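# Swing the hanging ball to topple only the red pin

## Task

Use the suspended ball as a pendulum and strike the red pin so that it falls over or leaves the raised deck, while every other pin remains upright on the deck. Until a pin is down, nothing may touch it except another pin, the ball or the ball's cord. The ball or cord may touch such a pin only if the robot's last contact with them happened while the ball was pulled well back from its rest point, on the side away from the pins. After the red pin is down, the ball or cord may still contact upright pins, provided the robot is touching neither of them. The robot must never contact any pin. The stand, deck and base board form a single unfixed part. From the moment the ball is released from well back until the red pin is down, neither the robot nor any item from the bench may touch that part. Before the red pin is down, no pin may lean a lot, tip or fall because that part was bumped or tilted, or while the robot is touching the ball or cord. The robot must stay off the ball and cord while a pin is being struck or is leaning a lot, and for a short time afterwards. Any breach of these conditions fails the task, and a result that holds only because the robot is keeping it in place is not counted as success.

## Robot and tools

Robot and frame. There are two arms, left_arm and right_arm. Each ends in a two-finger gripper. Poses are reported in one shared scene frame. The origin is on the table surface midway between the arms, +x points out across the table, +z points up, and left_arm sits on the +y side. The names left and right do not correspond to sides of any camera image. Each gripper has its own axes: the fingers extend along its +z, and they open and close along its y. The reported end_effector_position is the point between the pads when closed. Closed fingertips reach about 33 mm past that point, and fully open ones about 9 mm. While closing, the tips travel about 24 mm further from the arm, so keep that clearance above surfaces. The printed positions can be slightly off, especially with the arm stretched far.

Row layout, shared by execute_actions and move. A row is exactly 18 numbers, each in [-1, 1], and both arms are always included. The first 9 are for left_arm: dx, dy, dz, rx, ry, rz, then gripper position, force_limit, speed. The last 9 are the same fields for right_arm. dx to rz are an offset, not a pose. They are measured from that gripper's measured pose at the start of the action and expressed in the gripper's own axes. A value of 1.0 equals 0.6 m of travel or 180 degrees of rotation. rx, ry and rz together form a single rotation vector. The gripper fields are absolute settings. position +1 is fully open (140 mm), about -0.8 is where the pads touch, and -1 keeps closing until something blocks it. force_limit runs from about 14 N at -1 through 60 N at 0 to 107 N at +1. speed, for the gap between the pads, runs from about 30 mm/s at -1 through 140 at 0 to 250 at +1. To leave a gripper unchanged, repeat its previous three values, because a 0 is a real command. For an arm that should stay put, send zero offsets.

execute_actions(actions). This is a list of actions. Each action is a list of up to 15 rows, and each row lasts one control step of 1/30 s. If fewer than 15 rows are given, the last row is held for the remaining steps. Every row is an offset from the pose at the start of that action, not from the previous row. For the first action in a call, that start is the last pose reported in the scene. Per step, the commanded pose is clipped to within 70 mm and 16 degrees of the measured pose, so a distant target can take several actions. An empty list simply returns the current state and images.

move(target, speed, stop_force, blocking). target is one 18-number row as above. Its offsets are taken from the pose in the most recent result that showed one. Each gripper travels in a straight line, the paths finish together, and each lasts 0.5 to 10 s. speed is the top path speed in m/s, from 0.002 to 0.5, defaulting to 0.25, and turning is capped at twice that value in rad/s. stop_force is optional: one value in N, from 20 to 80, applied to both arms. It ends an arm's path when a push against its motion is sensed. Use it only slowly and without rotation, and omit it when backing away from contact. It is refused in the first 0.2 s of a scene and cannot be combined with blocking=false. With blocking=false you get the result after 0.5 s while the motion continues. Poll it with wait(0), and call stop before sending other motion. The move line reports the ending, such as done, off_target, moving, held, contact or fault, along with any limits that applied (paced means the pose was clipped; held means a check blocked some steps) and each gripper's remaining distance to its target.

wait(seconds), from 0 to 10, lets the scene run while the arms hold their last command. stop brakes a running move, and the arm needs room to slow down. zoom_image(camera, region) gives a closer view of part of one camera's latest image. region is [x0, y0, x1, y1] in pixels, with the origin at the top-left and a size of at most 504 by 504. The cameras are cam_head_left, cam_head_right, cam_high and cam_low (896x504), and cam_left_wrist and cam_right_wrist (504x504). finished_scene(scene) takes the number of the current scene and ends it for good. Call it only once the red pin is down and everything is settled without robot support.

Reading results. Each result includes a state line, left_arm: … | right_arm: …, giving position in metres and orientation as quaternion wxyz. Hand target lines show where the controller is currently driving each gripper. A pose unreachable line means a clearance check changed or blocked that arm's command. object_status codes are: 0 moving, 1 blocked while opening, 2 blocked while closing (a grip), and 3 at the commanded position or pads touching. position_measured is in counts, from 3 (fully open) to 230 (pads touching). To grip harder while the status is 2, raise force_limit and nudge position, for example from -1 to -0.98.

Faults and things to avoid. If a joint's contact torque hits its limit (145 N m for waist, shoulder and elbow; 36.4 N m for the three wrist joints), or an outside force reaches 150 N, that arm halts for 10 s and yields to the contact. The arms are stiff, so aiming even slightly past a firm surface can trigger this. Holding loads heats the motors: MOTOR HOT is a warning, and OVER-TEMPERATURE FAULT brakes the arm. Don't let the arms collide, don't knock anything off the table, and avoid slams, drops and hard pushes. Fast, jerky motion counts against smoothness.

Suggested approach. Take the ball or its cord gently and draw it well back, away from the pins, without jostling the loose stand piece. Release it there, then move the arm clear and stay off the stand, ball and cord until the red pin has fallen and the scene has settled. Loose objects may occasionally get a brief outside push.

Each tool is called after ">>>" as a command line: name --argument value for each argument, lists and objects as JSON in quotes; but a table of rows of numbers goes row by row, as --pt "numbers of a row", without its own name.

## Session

>>> execute_actions --actions '[]'

Scene clock: 0.00 s.
left_arm: end_effector_position=(+0.1818, +0.7964, +0.2821) position_measured=3 object_status=3 end_effector_quat_wxyz=(+0.468, +0.842, -0.056, -0.262) | right_arm: end_effector_position=(+0.5205, -0.4122, +0.3163) position_measured=3 object_status=3 end_effector_quat_wxyz=(-0.088, +0.920, +0.168, +0.344)
Joint positions: left_arm=[ 1.084  0.808  0.912 -0.664 -2.707 -0.299] | right_arm=[-0.212 -0.144 -0.033 -0.444 -1.096  2.198]
Joint velocities: left_arm=[ 0.    -0.    -0.001  0.001 -0.     0.001] | right_arm=[-0.     0.001 -0.002  0.     0.    -0.002]
Hand target (left_arm): +0.182, +0.796, +0.282; +0.468, +0.842, -0.056, -0.262
Hand target (right_arm): +0.521, -0.412, +0.316; -0.088, +0.920, +0.168, +0.344

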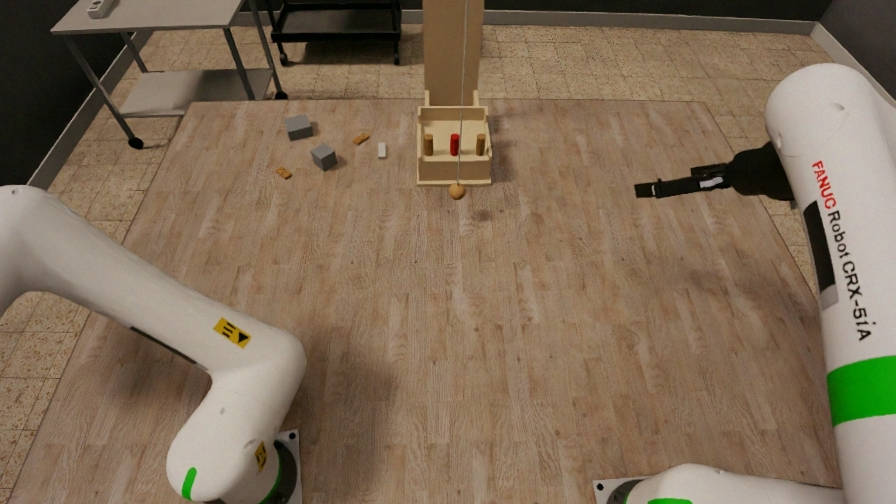

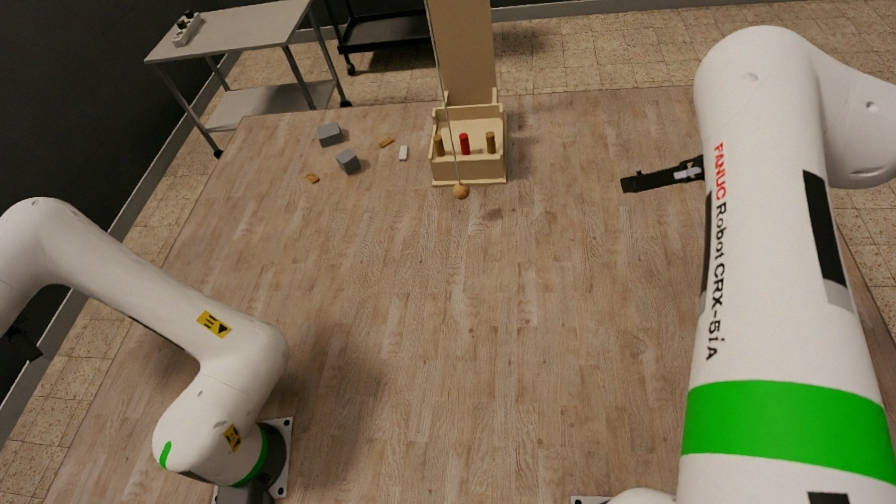

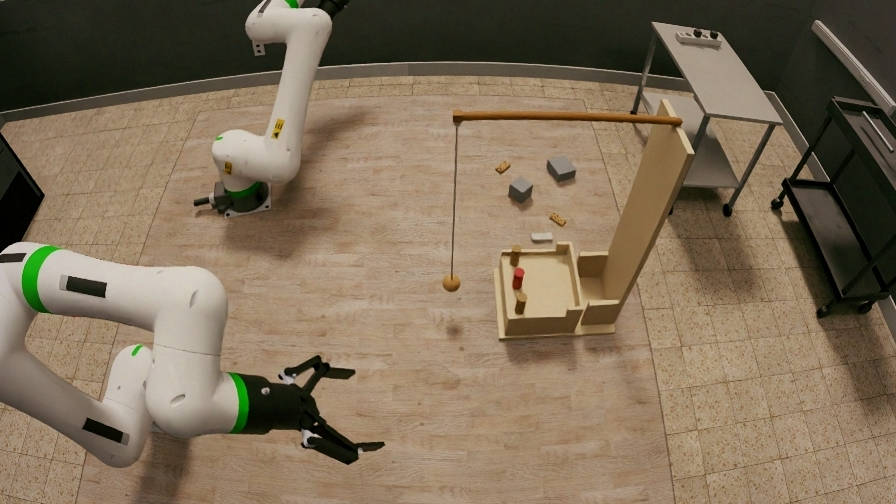

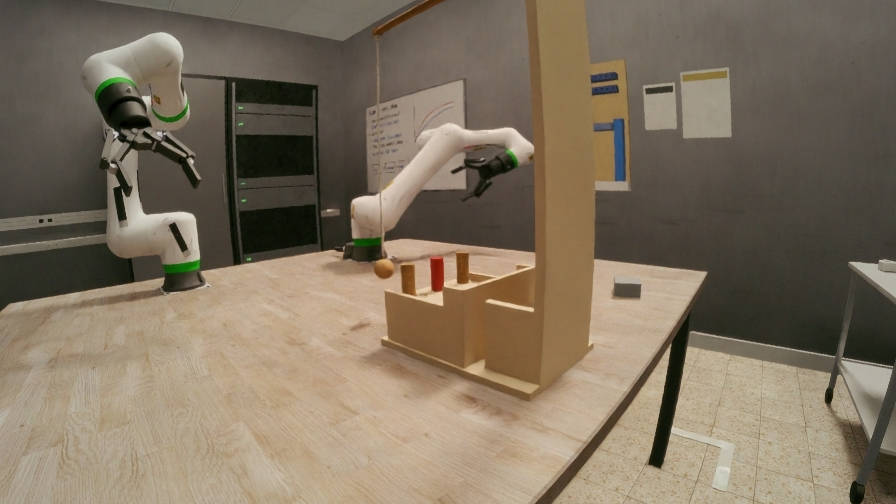

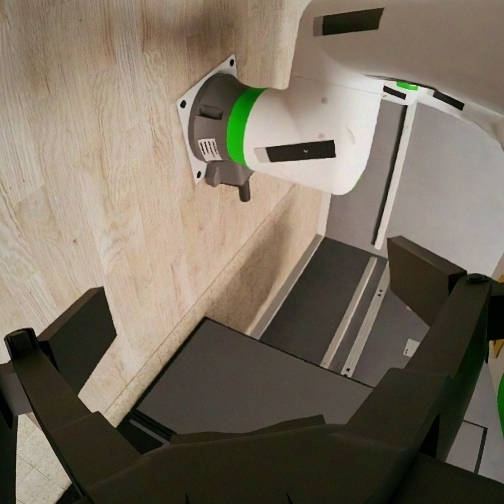

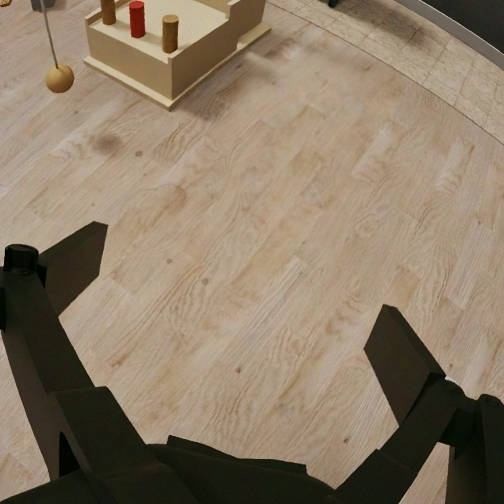

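>>> move --target '[0,0,0,0,0,0,1,0,0,0.055,-0.559,0.499,-0.081,-0.033,0.0795,1,-1,0]'

Scene clock: 7.97 s.
left_arm: end_effector_position=(+0.1818, +0.7964, +0.2821) position_measured=3 object_status=3 end_effector_quat_wxyz=(+0.468, +0.842, -0.056, -0.262) | right_arm: end_effector_position=(+0.6004, -0.0082, +0.1303) position_measured=3 object_status=3 end_effector_quat_wxyz=(-0.005, +0.953, +0.012, +0.302)
Joint positions: left_arm=[ 1.084  0.808  0.912 -0.664 -2.707 -0.299] | right_arm=[ 0.778  0.297 -0.259  0.702 -0.679  0.304]
Joint velocities: left_arm=[ 0. -0. -0. -0.  0. -0.] | right_arm=[ 0.001  0.001  0.002 -0.    -0.    -0.002]
Hand target (left_arm): +0.182, +0.796, +0.282; +0.468, +0.842, -0.056, -0.262
Hand target (right_arm): +0.600, -0.008, +0.130; -0.005, +0.953, +0.012, +0.302
Off the commanded pose (left_arm): 0.000 m, 0 deg.
Off the commanded pose (right_arm): 0.001 m, 0 deg.
move: done

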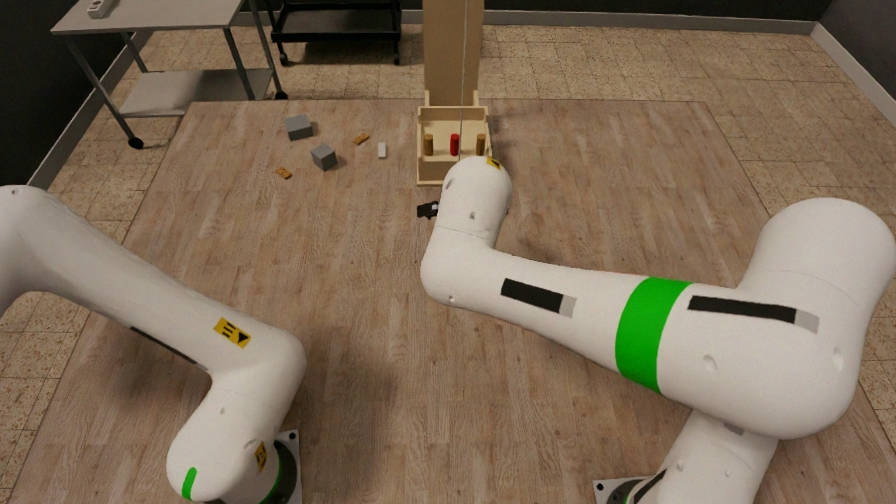

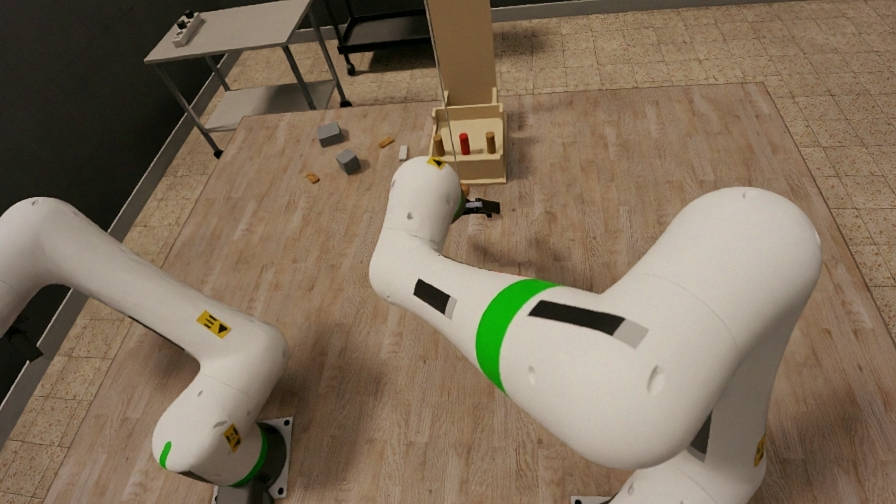

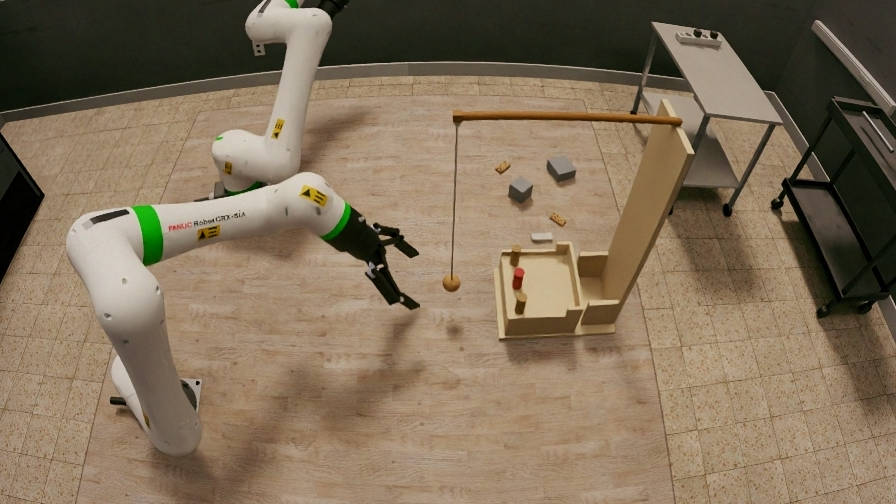

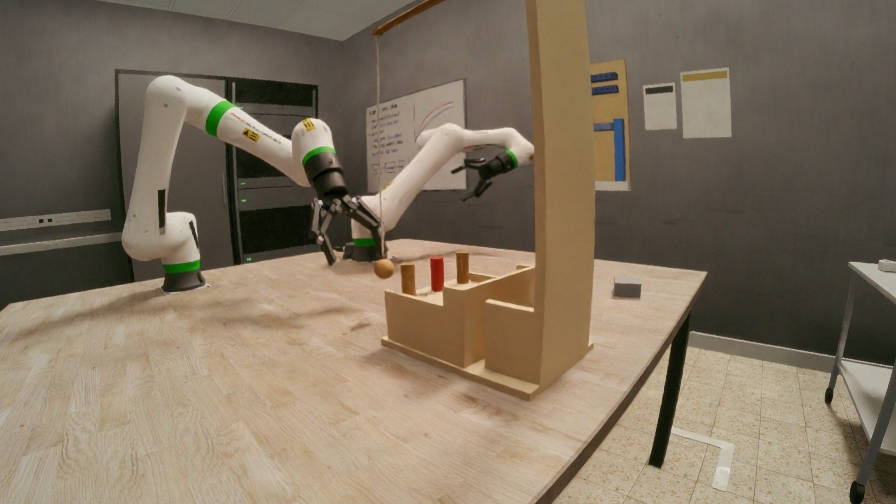

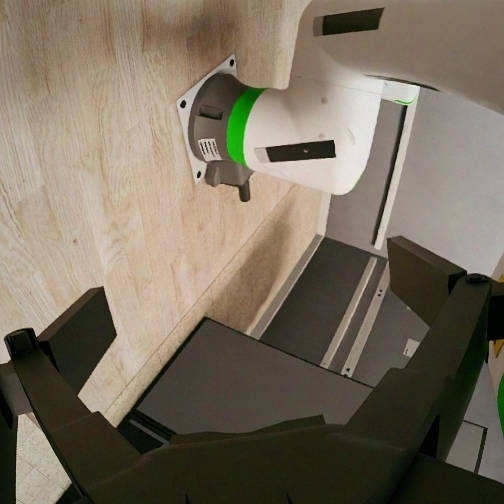

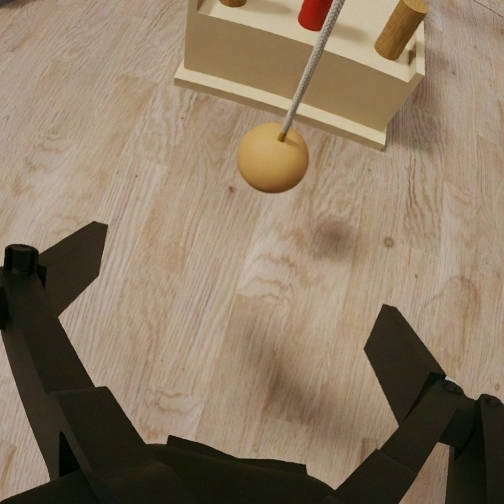

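>>> move --target '[0,0,0,0,0,0,1,0,0,0.105,0,0.105,0,0,0,1,-1,0]' --speed 0.1

Scene clock: 11.43 s.
left_arm: end_effector_position=(+0.1818, +0.7964, +0.2821) position_measured=3 object_status=3 end_effector_quat_wxyz=(+0.468, +0.842, -0.056, -0.262) | right_arm: end_effector_position=(+0.6881, -0.0060, +0.1147) position_measured=3 object_status=3 end_effector_quat_wxyz=(-0.005, +0.953, +0.012, +0.302)
Joint positions: left_arm=[ 1.084  0.808  0.912 -0.664 -2.707 -0.299] | right_arm=[ 0.684  0.484 -0.022  0.632 -0.667  0.455]
Joint velocities: left_arm=[ 0.    -0.     0.001  0.001  0.    -0.001] | right_arm=[ 0.    -0.     0.001 -0.003 -0.001 -0.   ]
Hand target (left_arm): +0.182, +0.796, +0.282; +0.468, +0.842, -0.056, -0.262
Hand target (right_arm): +0.688, -0.006, +0.115; -0.005, +0.953, +0.012, +0.302
Off the commanded pose (left_arm): 0.000 m, 0 deg.
Off the commanded pose (right_arm): 0.000 m, 0 deg.
move: done

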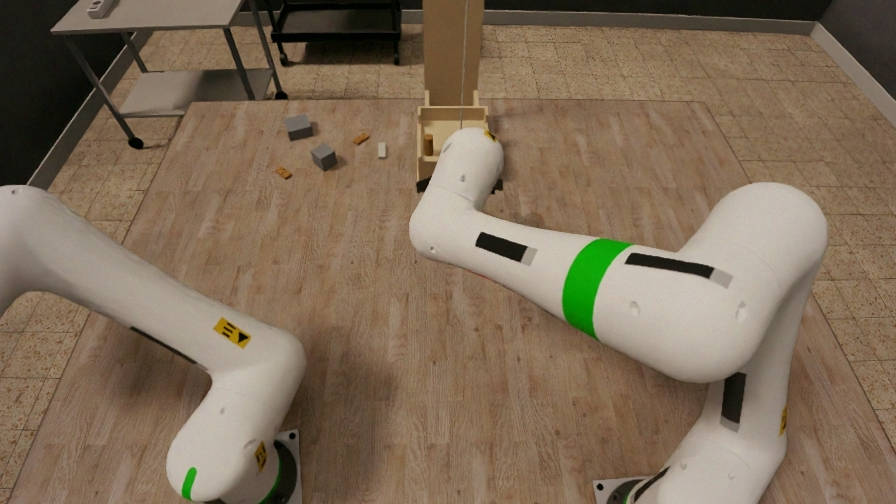

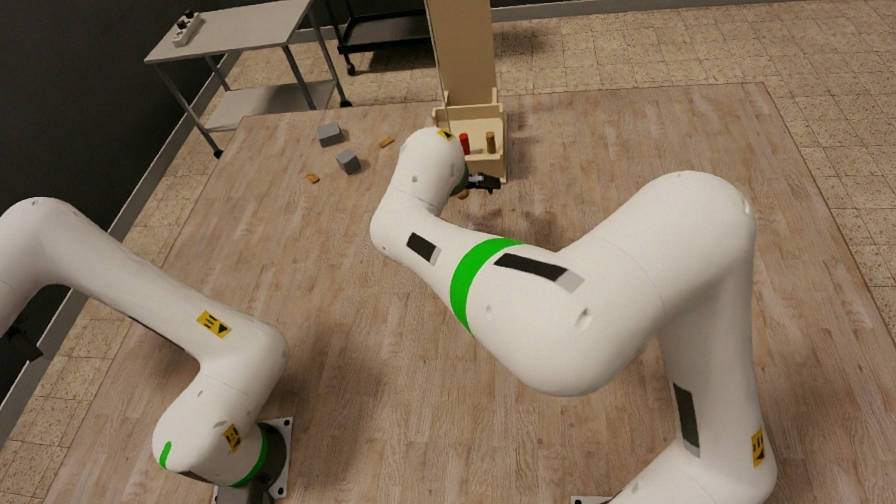

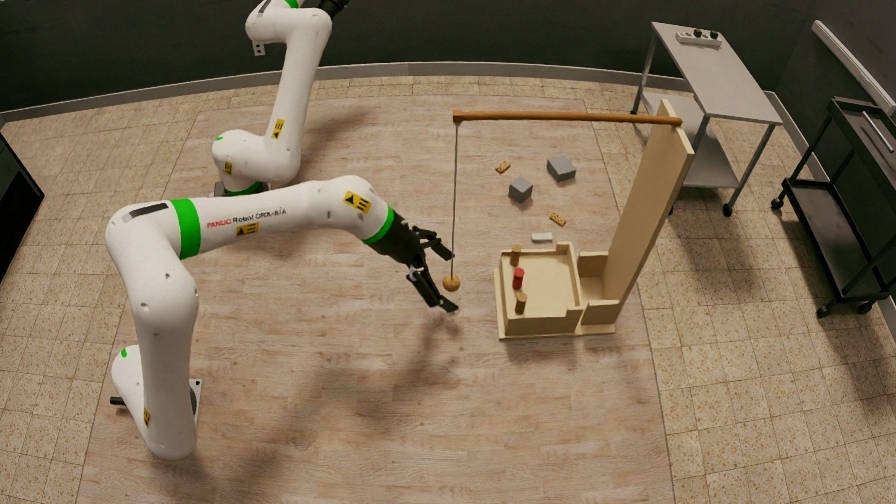

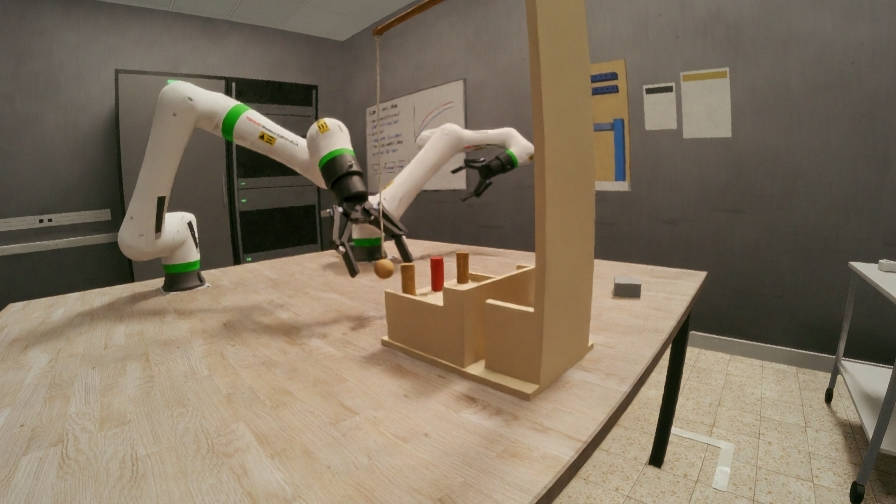

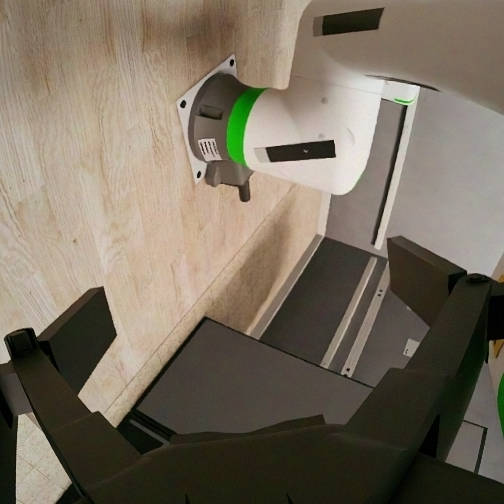

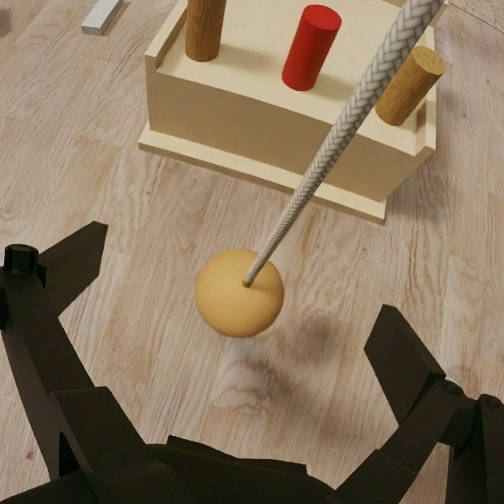

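>>> move --target '[0,0,0,0,0,0,1,0,0,0,-0.002,0.012,0,0,0,-1,-1,-0.3]'

>>> move --target '[0,0,0,0,0,0,1,0,0,-0.24,0,-0.297,0,-0.12,0,-1,-1,-0.3]' --speed 0.1

Scene clock: 15.07 s.
left_arm: end_effector_position=(+0.1818, +0.7964, +0.2821) position_measured=3 object_status=3 end_effector_quat_wxyz=(+0.468, +0.842, -0.056, -0.262) | right_arm: end_effector_position=(+0.6922, -0.0047, +0.1089) position_measured=167 object_status=2 end_effector_quat_wxyz=(-0.005, +0.953, +0.012, +0.302)
Joint positions: left_arm=[ 1.084  0.808  0.912 -0.664 -2.707 -0.299] | right_arm=[ 0.681  0.499 -0.016  0.637 -0.658  0.451]
Joint velocities: left_arm=[ 0.     0.     0.    -0.001  0.     0.001] | right_arm=[ 0.     0.002  0.    -0.001  0.     0.   ]
Hand target (left_arm): +0.182, +0.796, +0.282; +0.468, +0.842, -0.056, -0.262
Hand target (right_arm): +0.692, -0.005, +0.109; -0.005, +0.953, +0.012, +0.302
Off the commanded pose (left_arm): 0.000 m, 0 deg.
Off the commanded pose (right_arm): 0.000 m, 0 deg.
move: done

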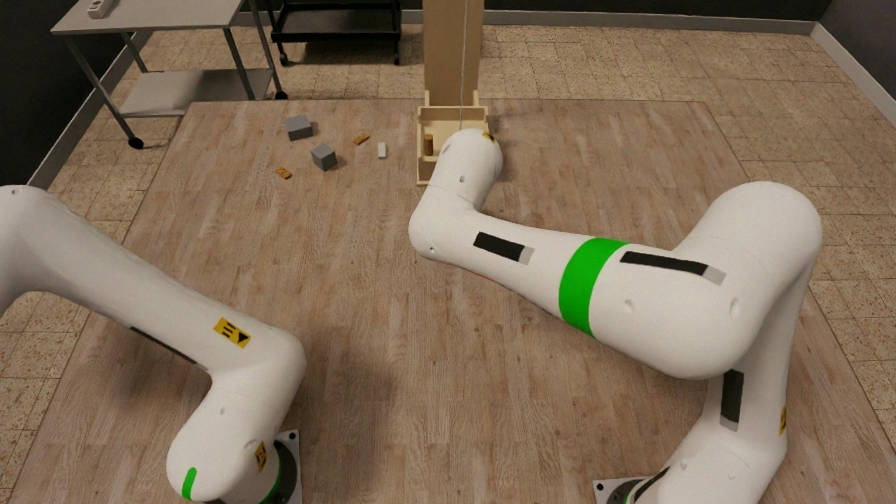

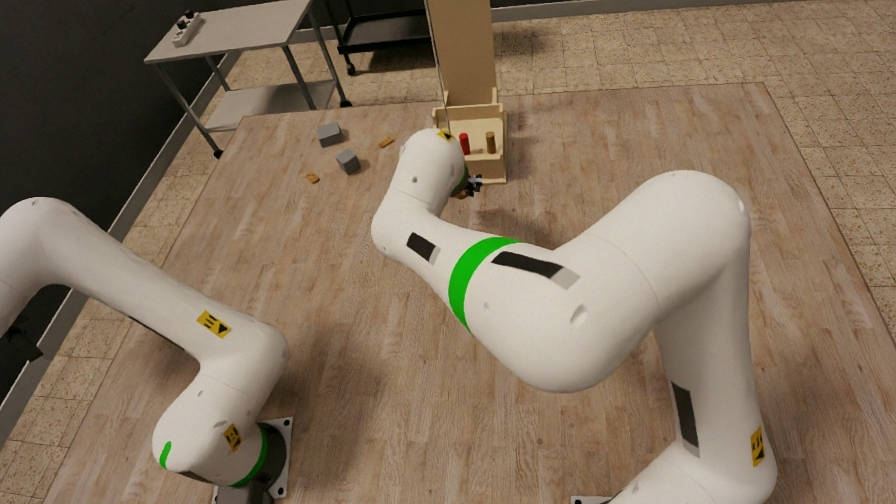

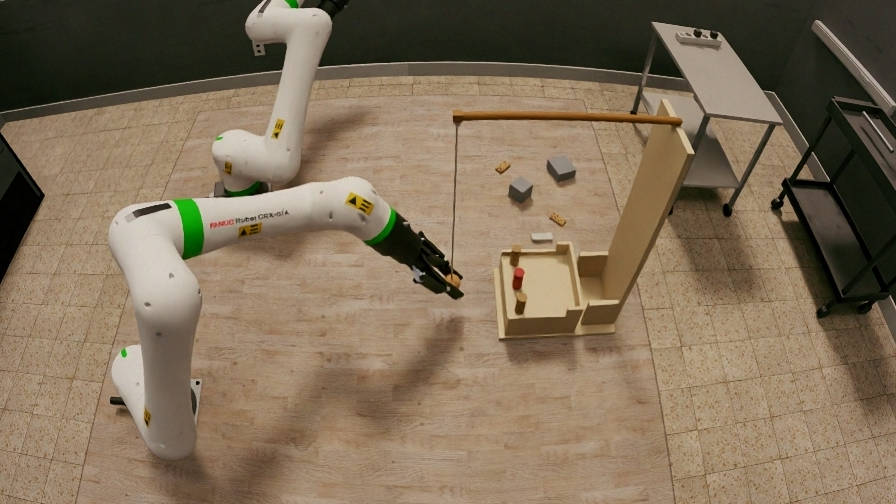

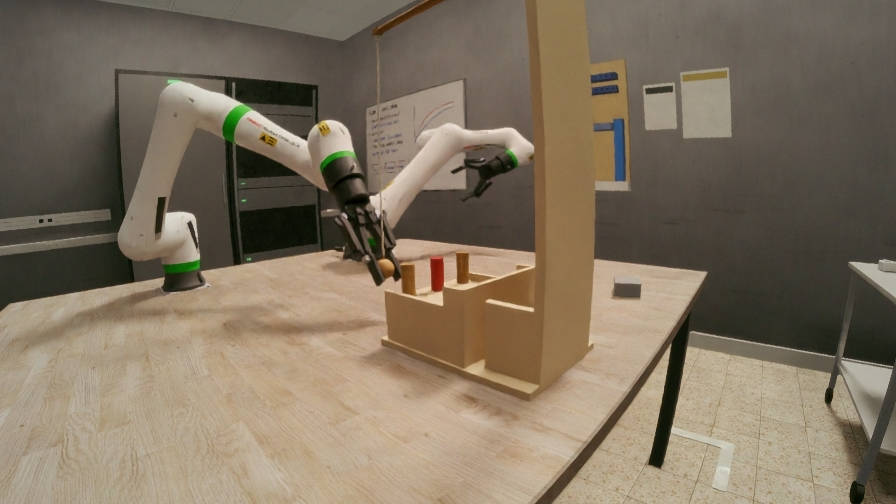

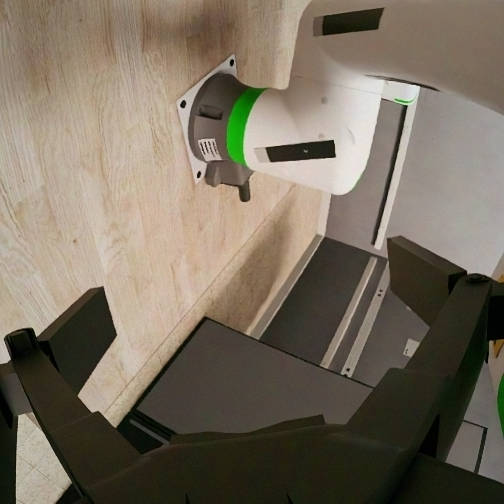

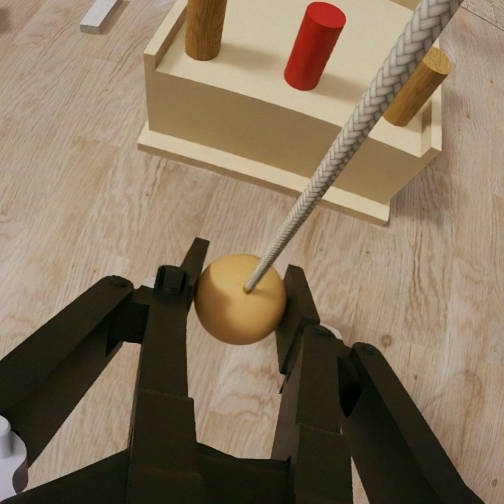

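Scene clock: 17.67 s.
left_arm: end_effector_position=(+0.1818, +0.7964, +0.2821) position_measured=3 object_status=3 end_effector_quat_wxyz=(+0.468, +0.842, -0.056, -0.262) | right_arm: end_effector_position=(+0.4721, -0.0107, +0.1721) position_measured=167 object_status=2 end_effector_quat_wxyz=(-0.002, +0.993, +0.012, +0.118)
Joint positions: left_arm=[ 1.084  0.808  0.912 -0.664 -2.707 -0.299] | right_arm=[ 0.843  0.228  0.018  0.188 -1.208  0.668]
Joint velocities: left_arm=[ 0.    -0.    -0.001 -0.    -0.     0.001] | right_arm=[ 0.001  0.     0.     0.    -0.    -0.001]
Hand target (left_arm): +0.182, +0.796, +0.282; +0.468, +0.842, -0.056, -0.262
Hand target (right_arm): +0.472, -0.011, +0.172; -0.002, +0.993, +0.012, +0.118
Off the commanded pose (left_arm): 0.000 m, 0 deg.
Off the commanded pose (right_arm): 0.000 m, 0 deg.
move: done

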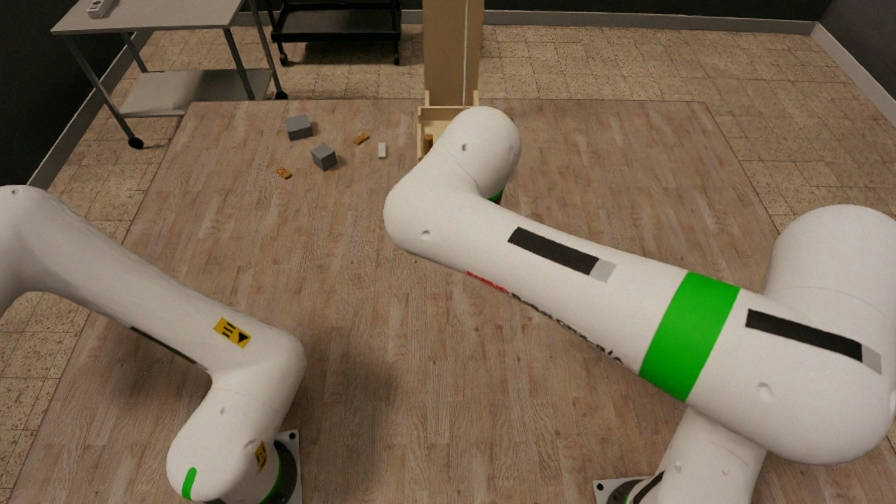

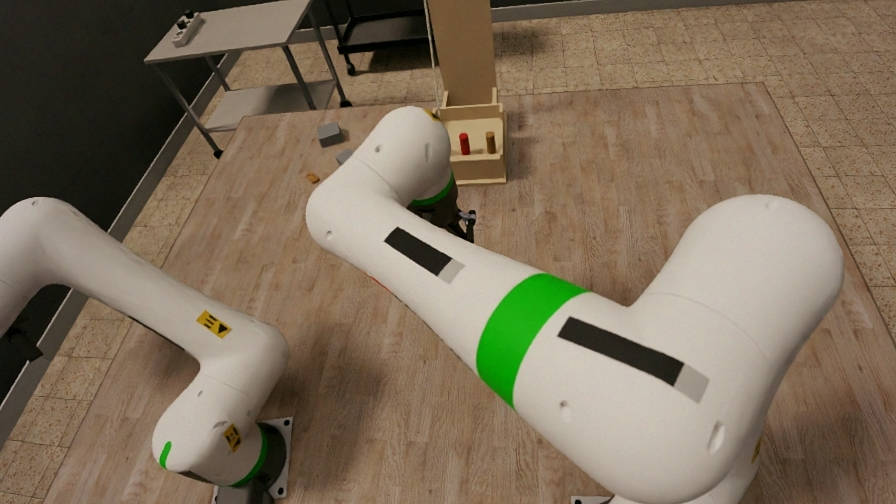

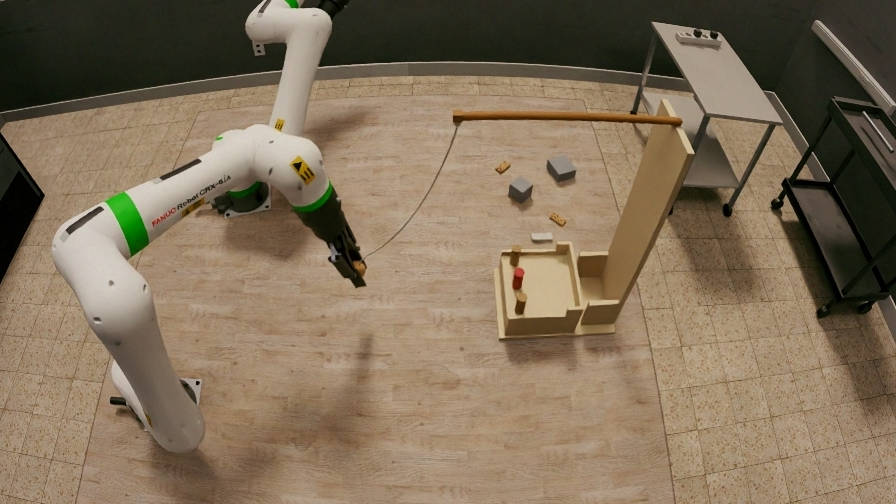

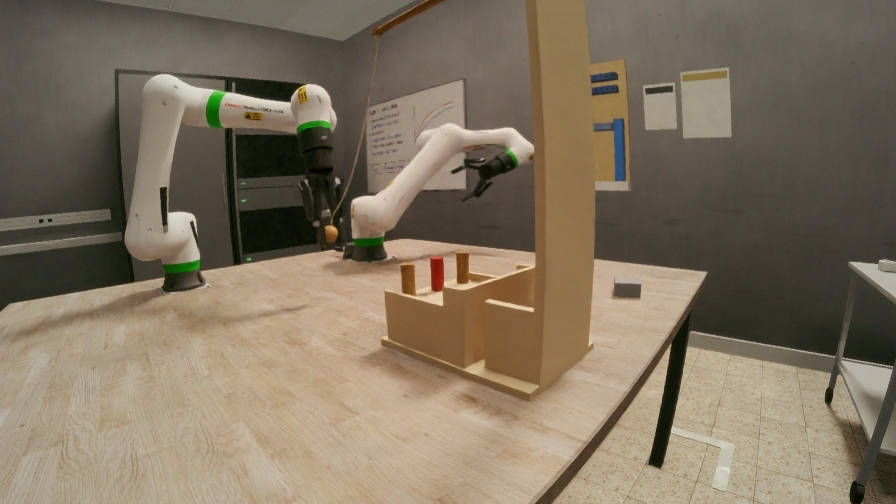

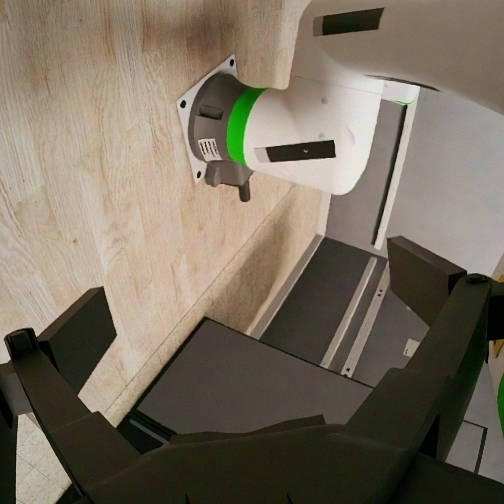

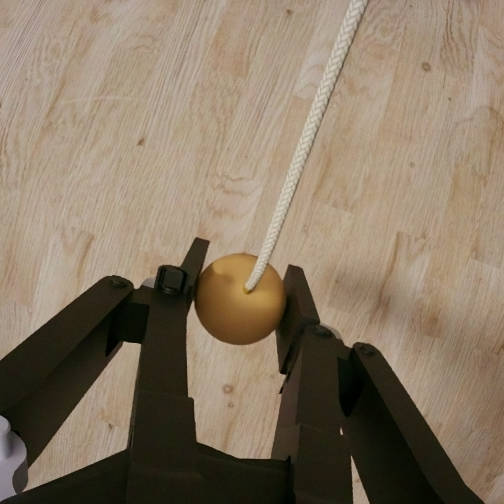

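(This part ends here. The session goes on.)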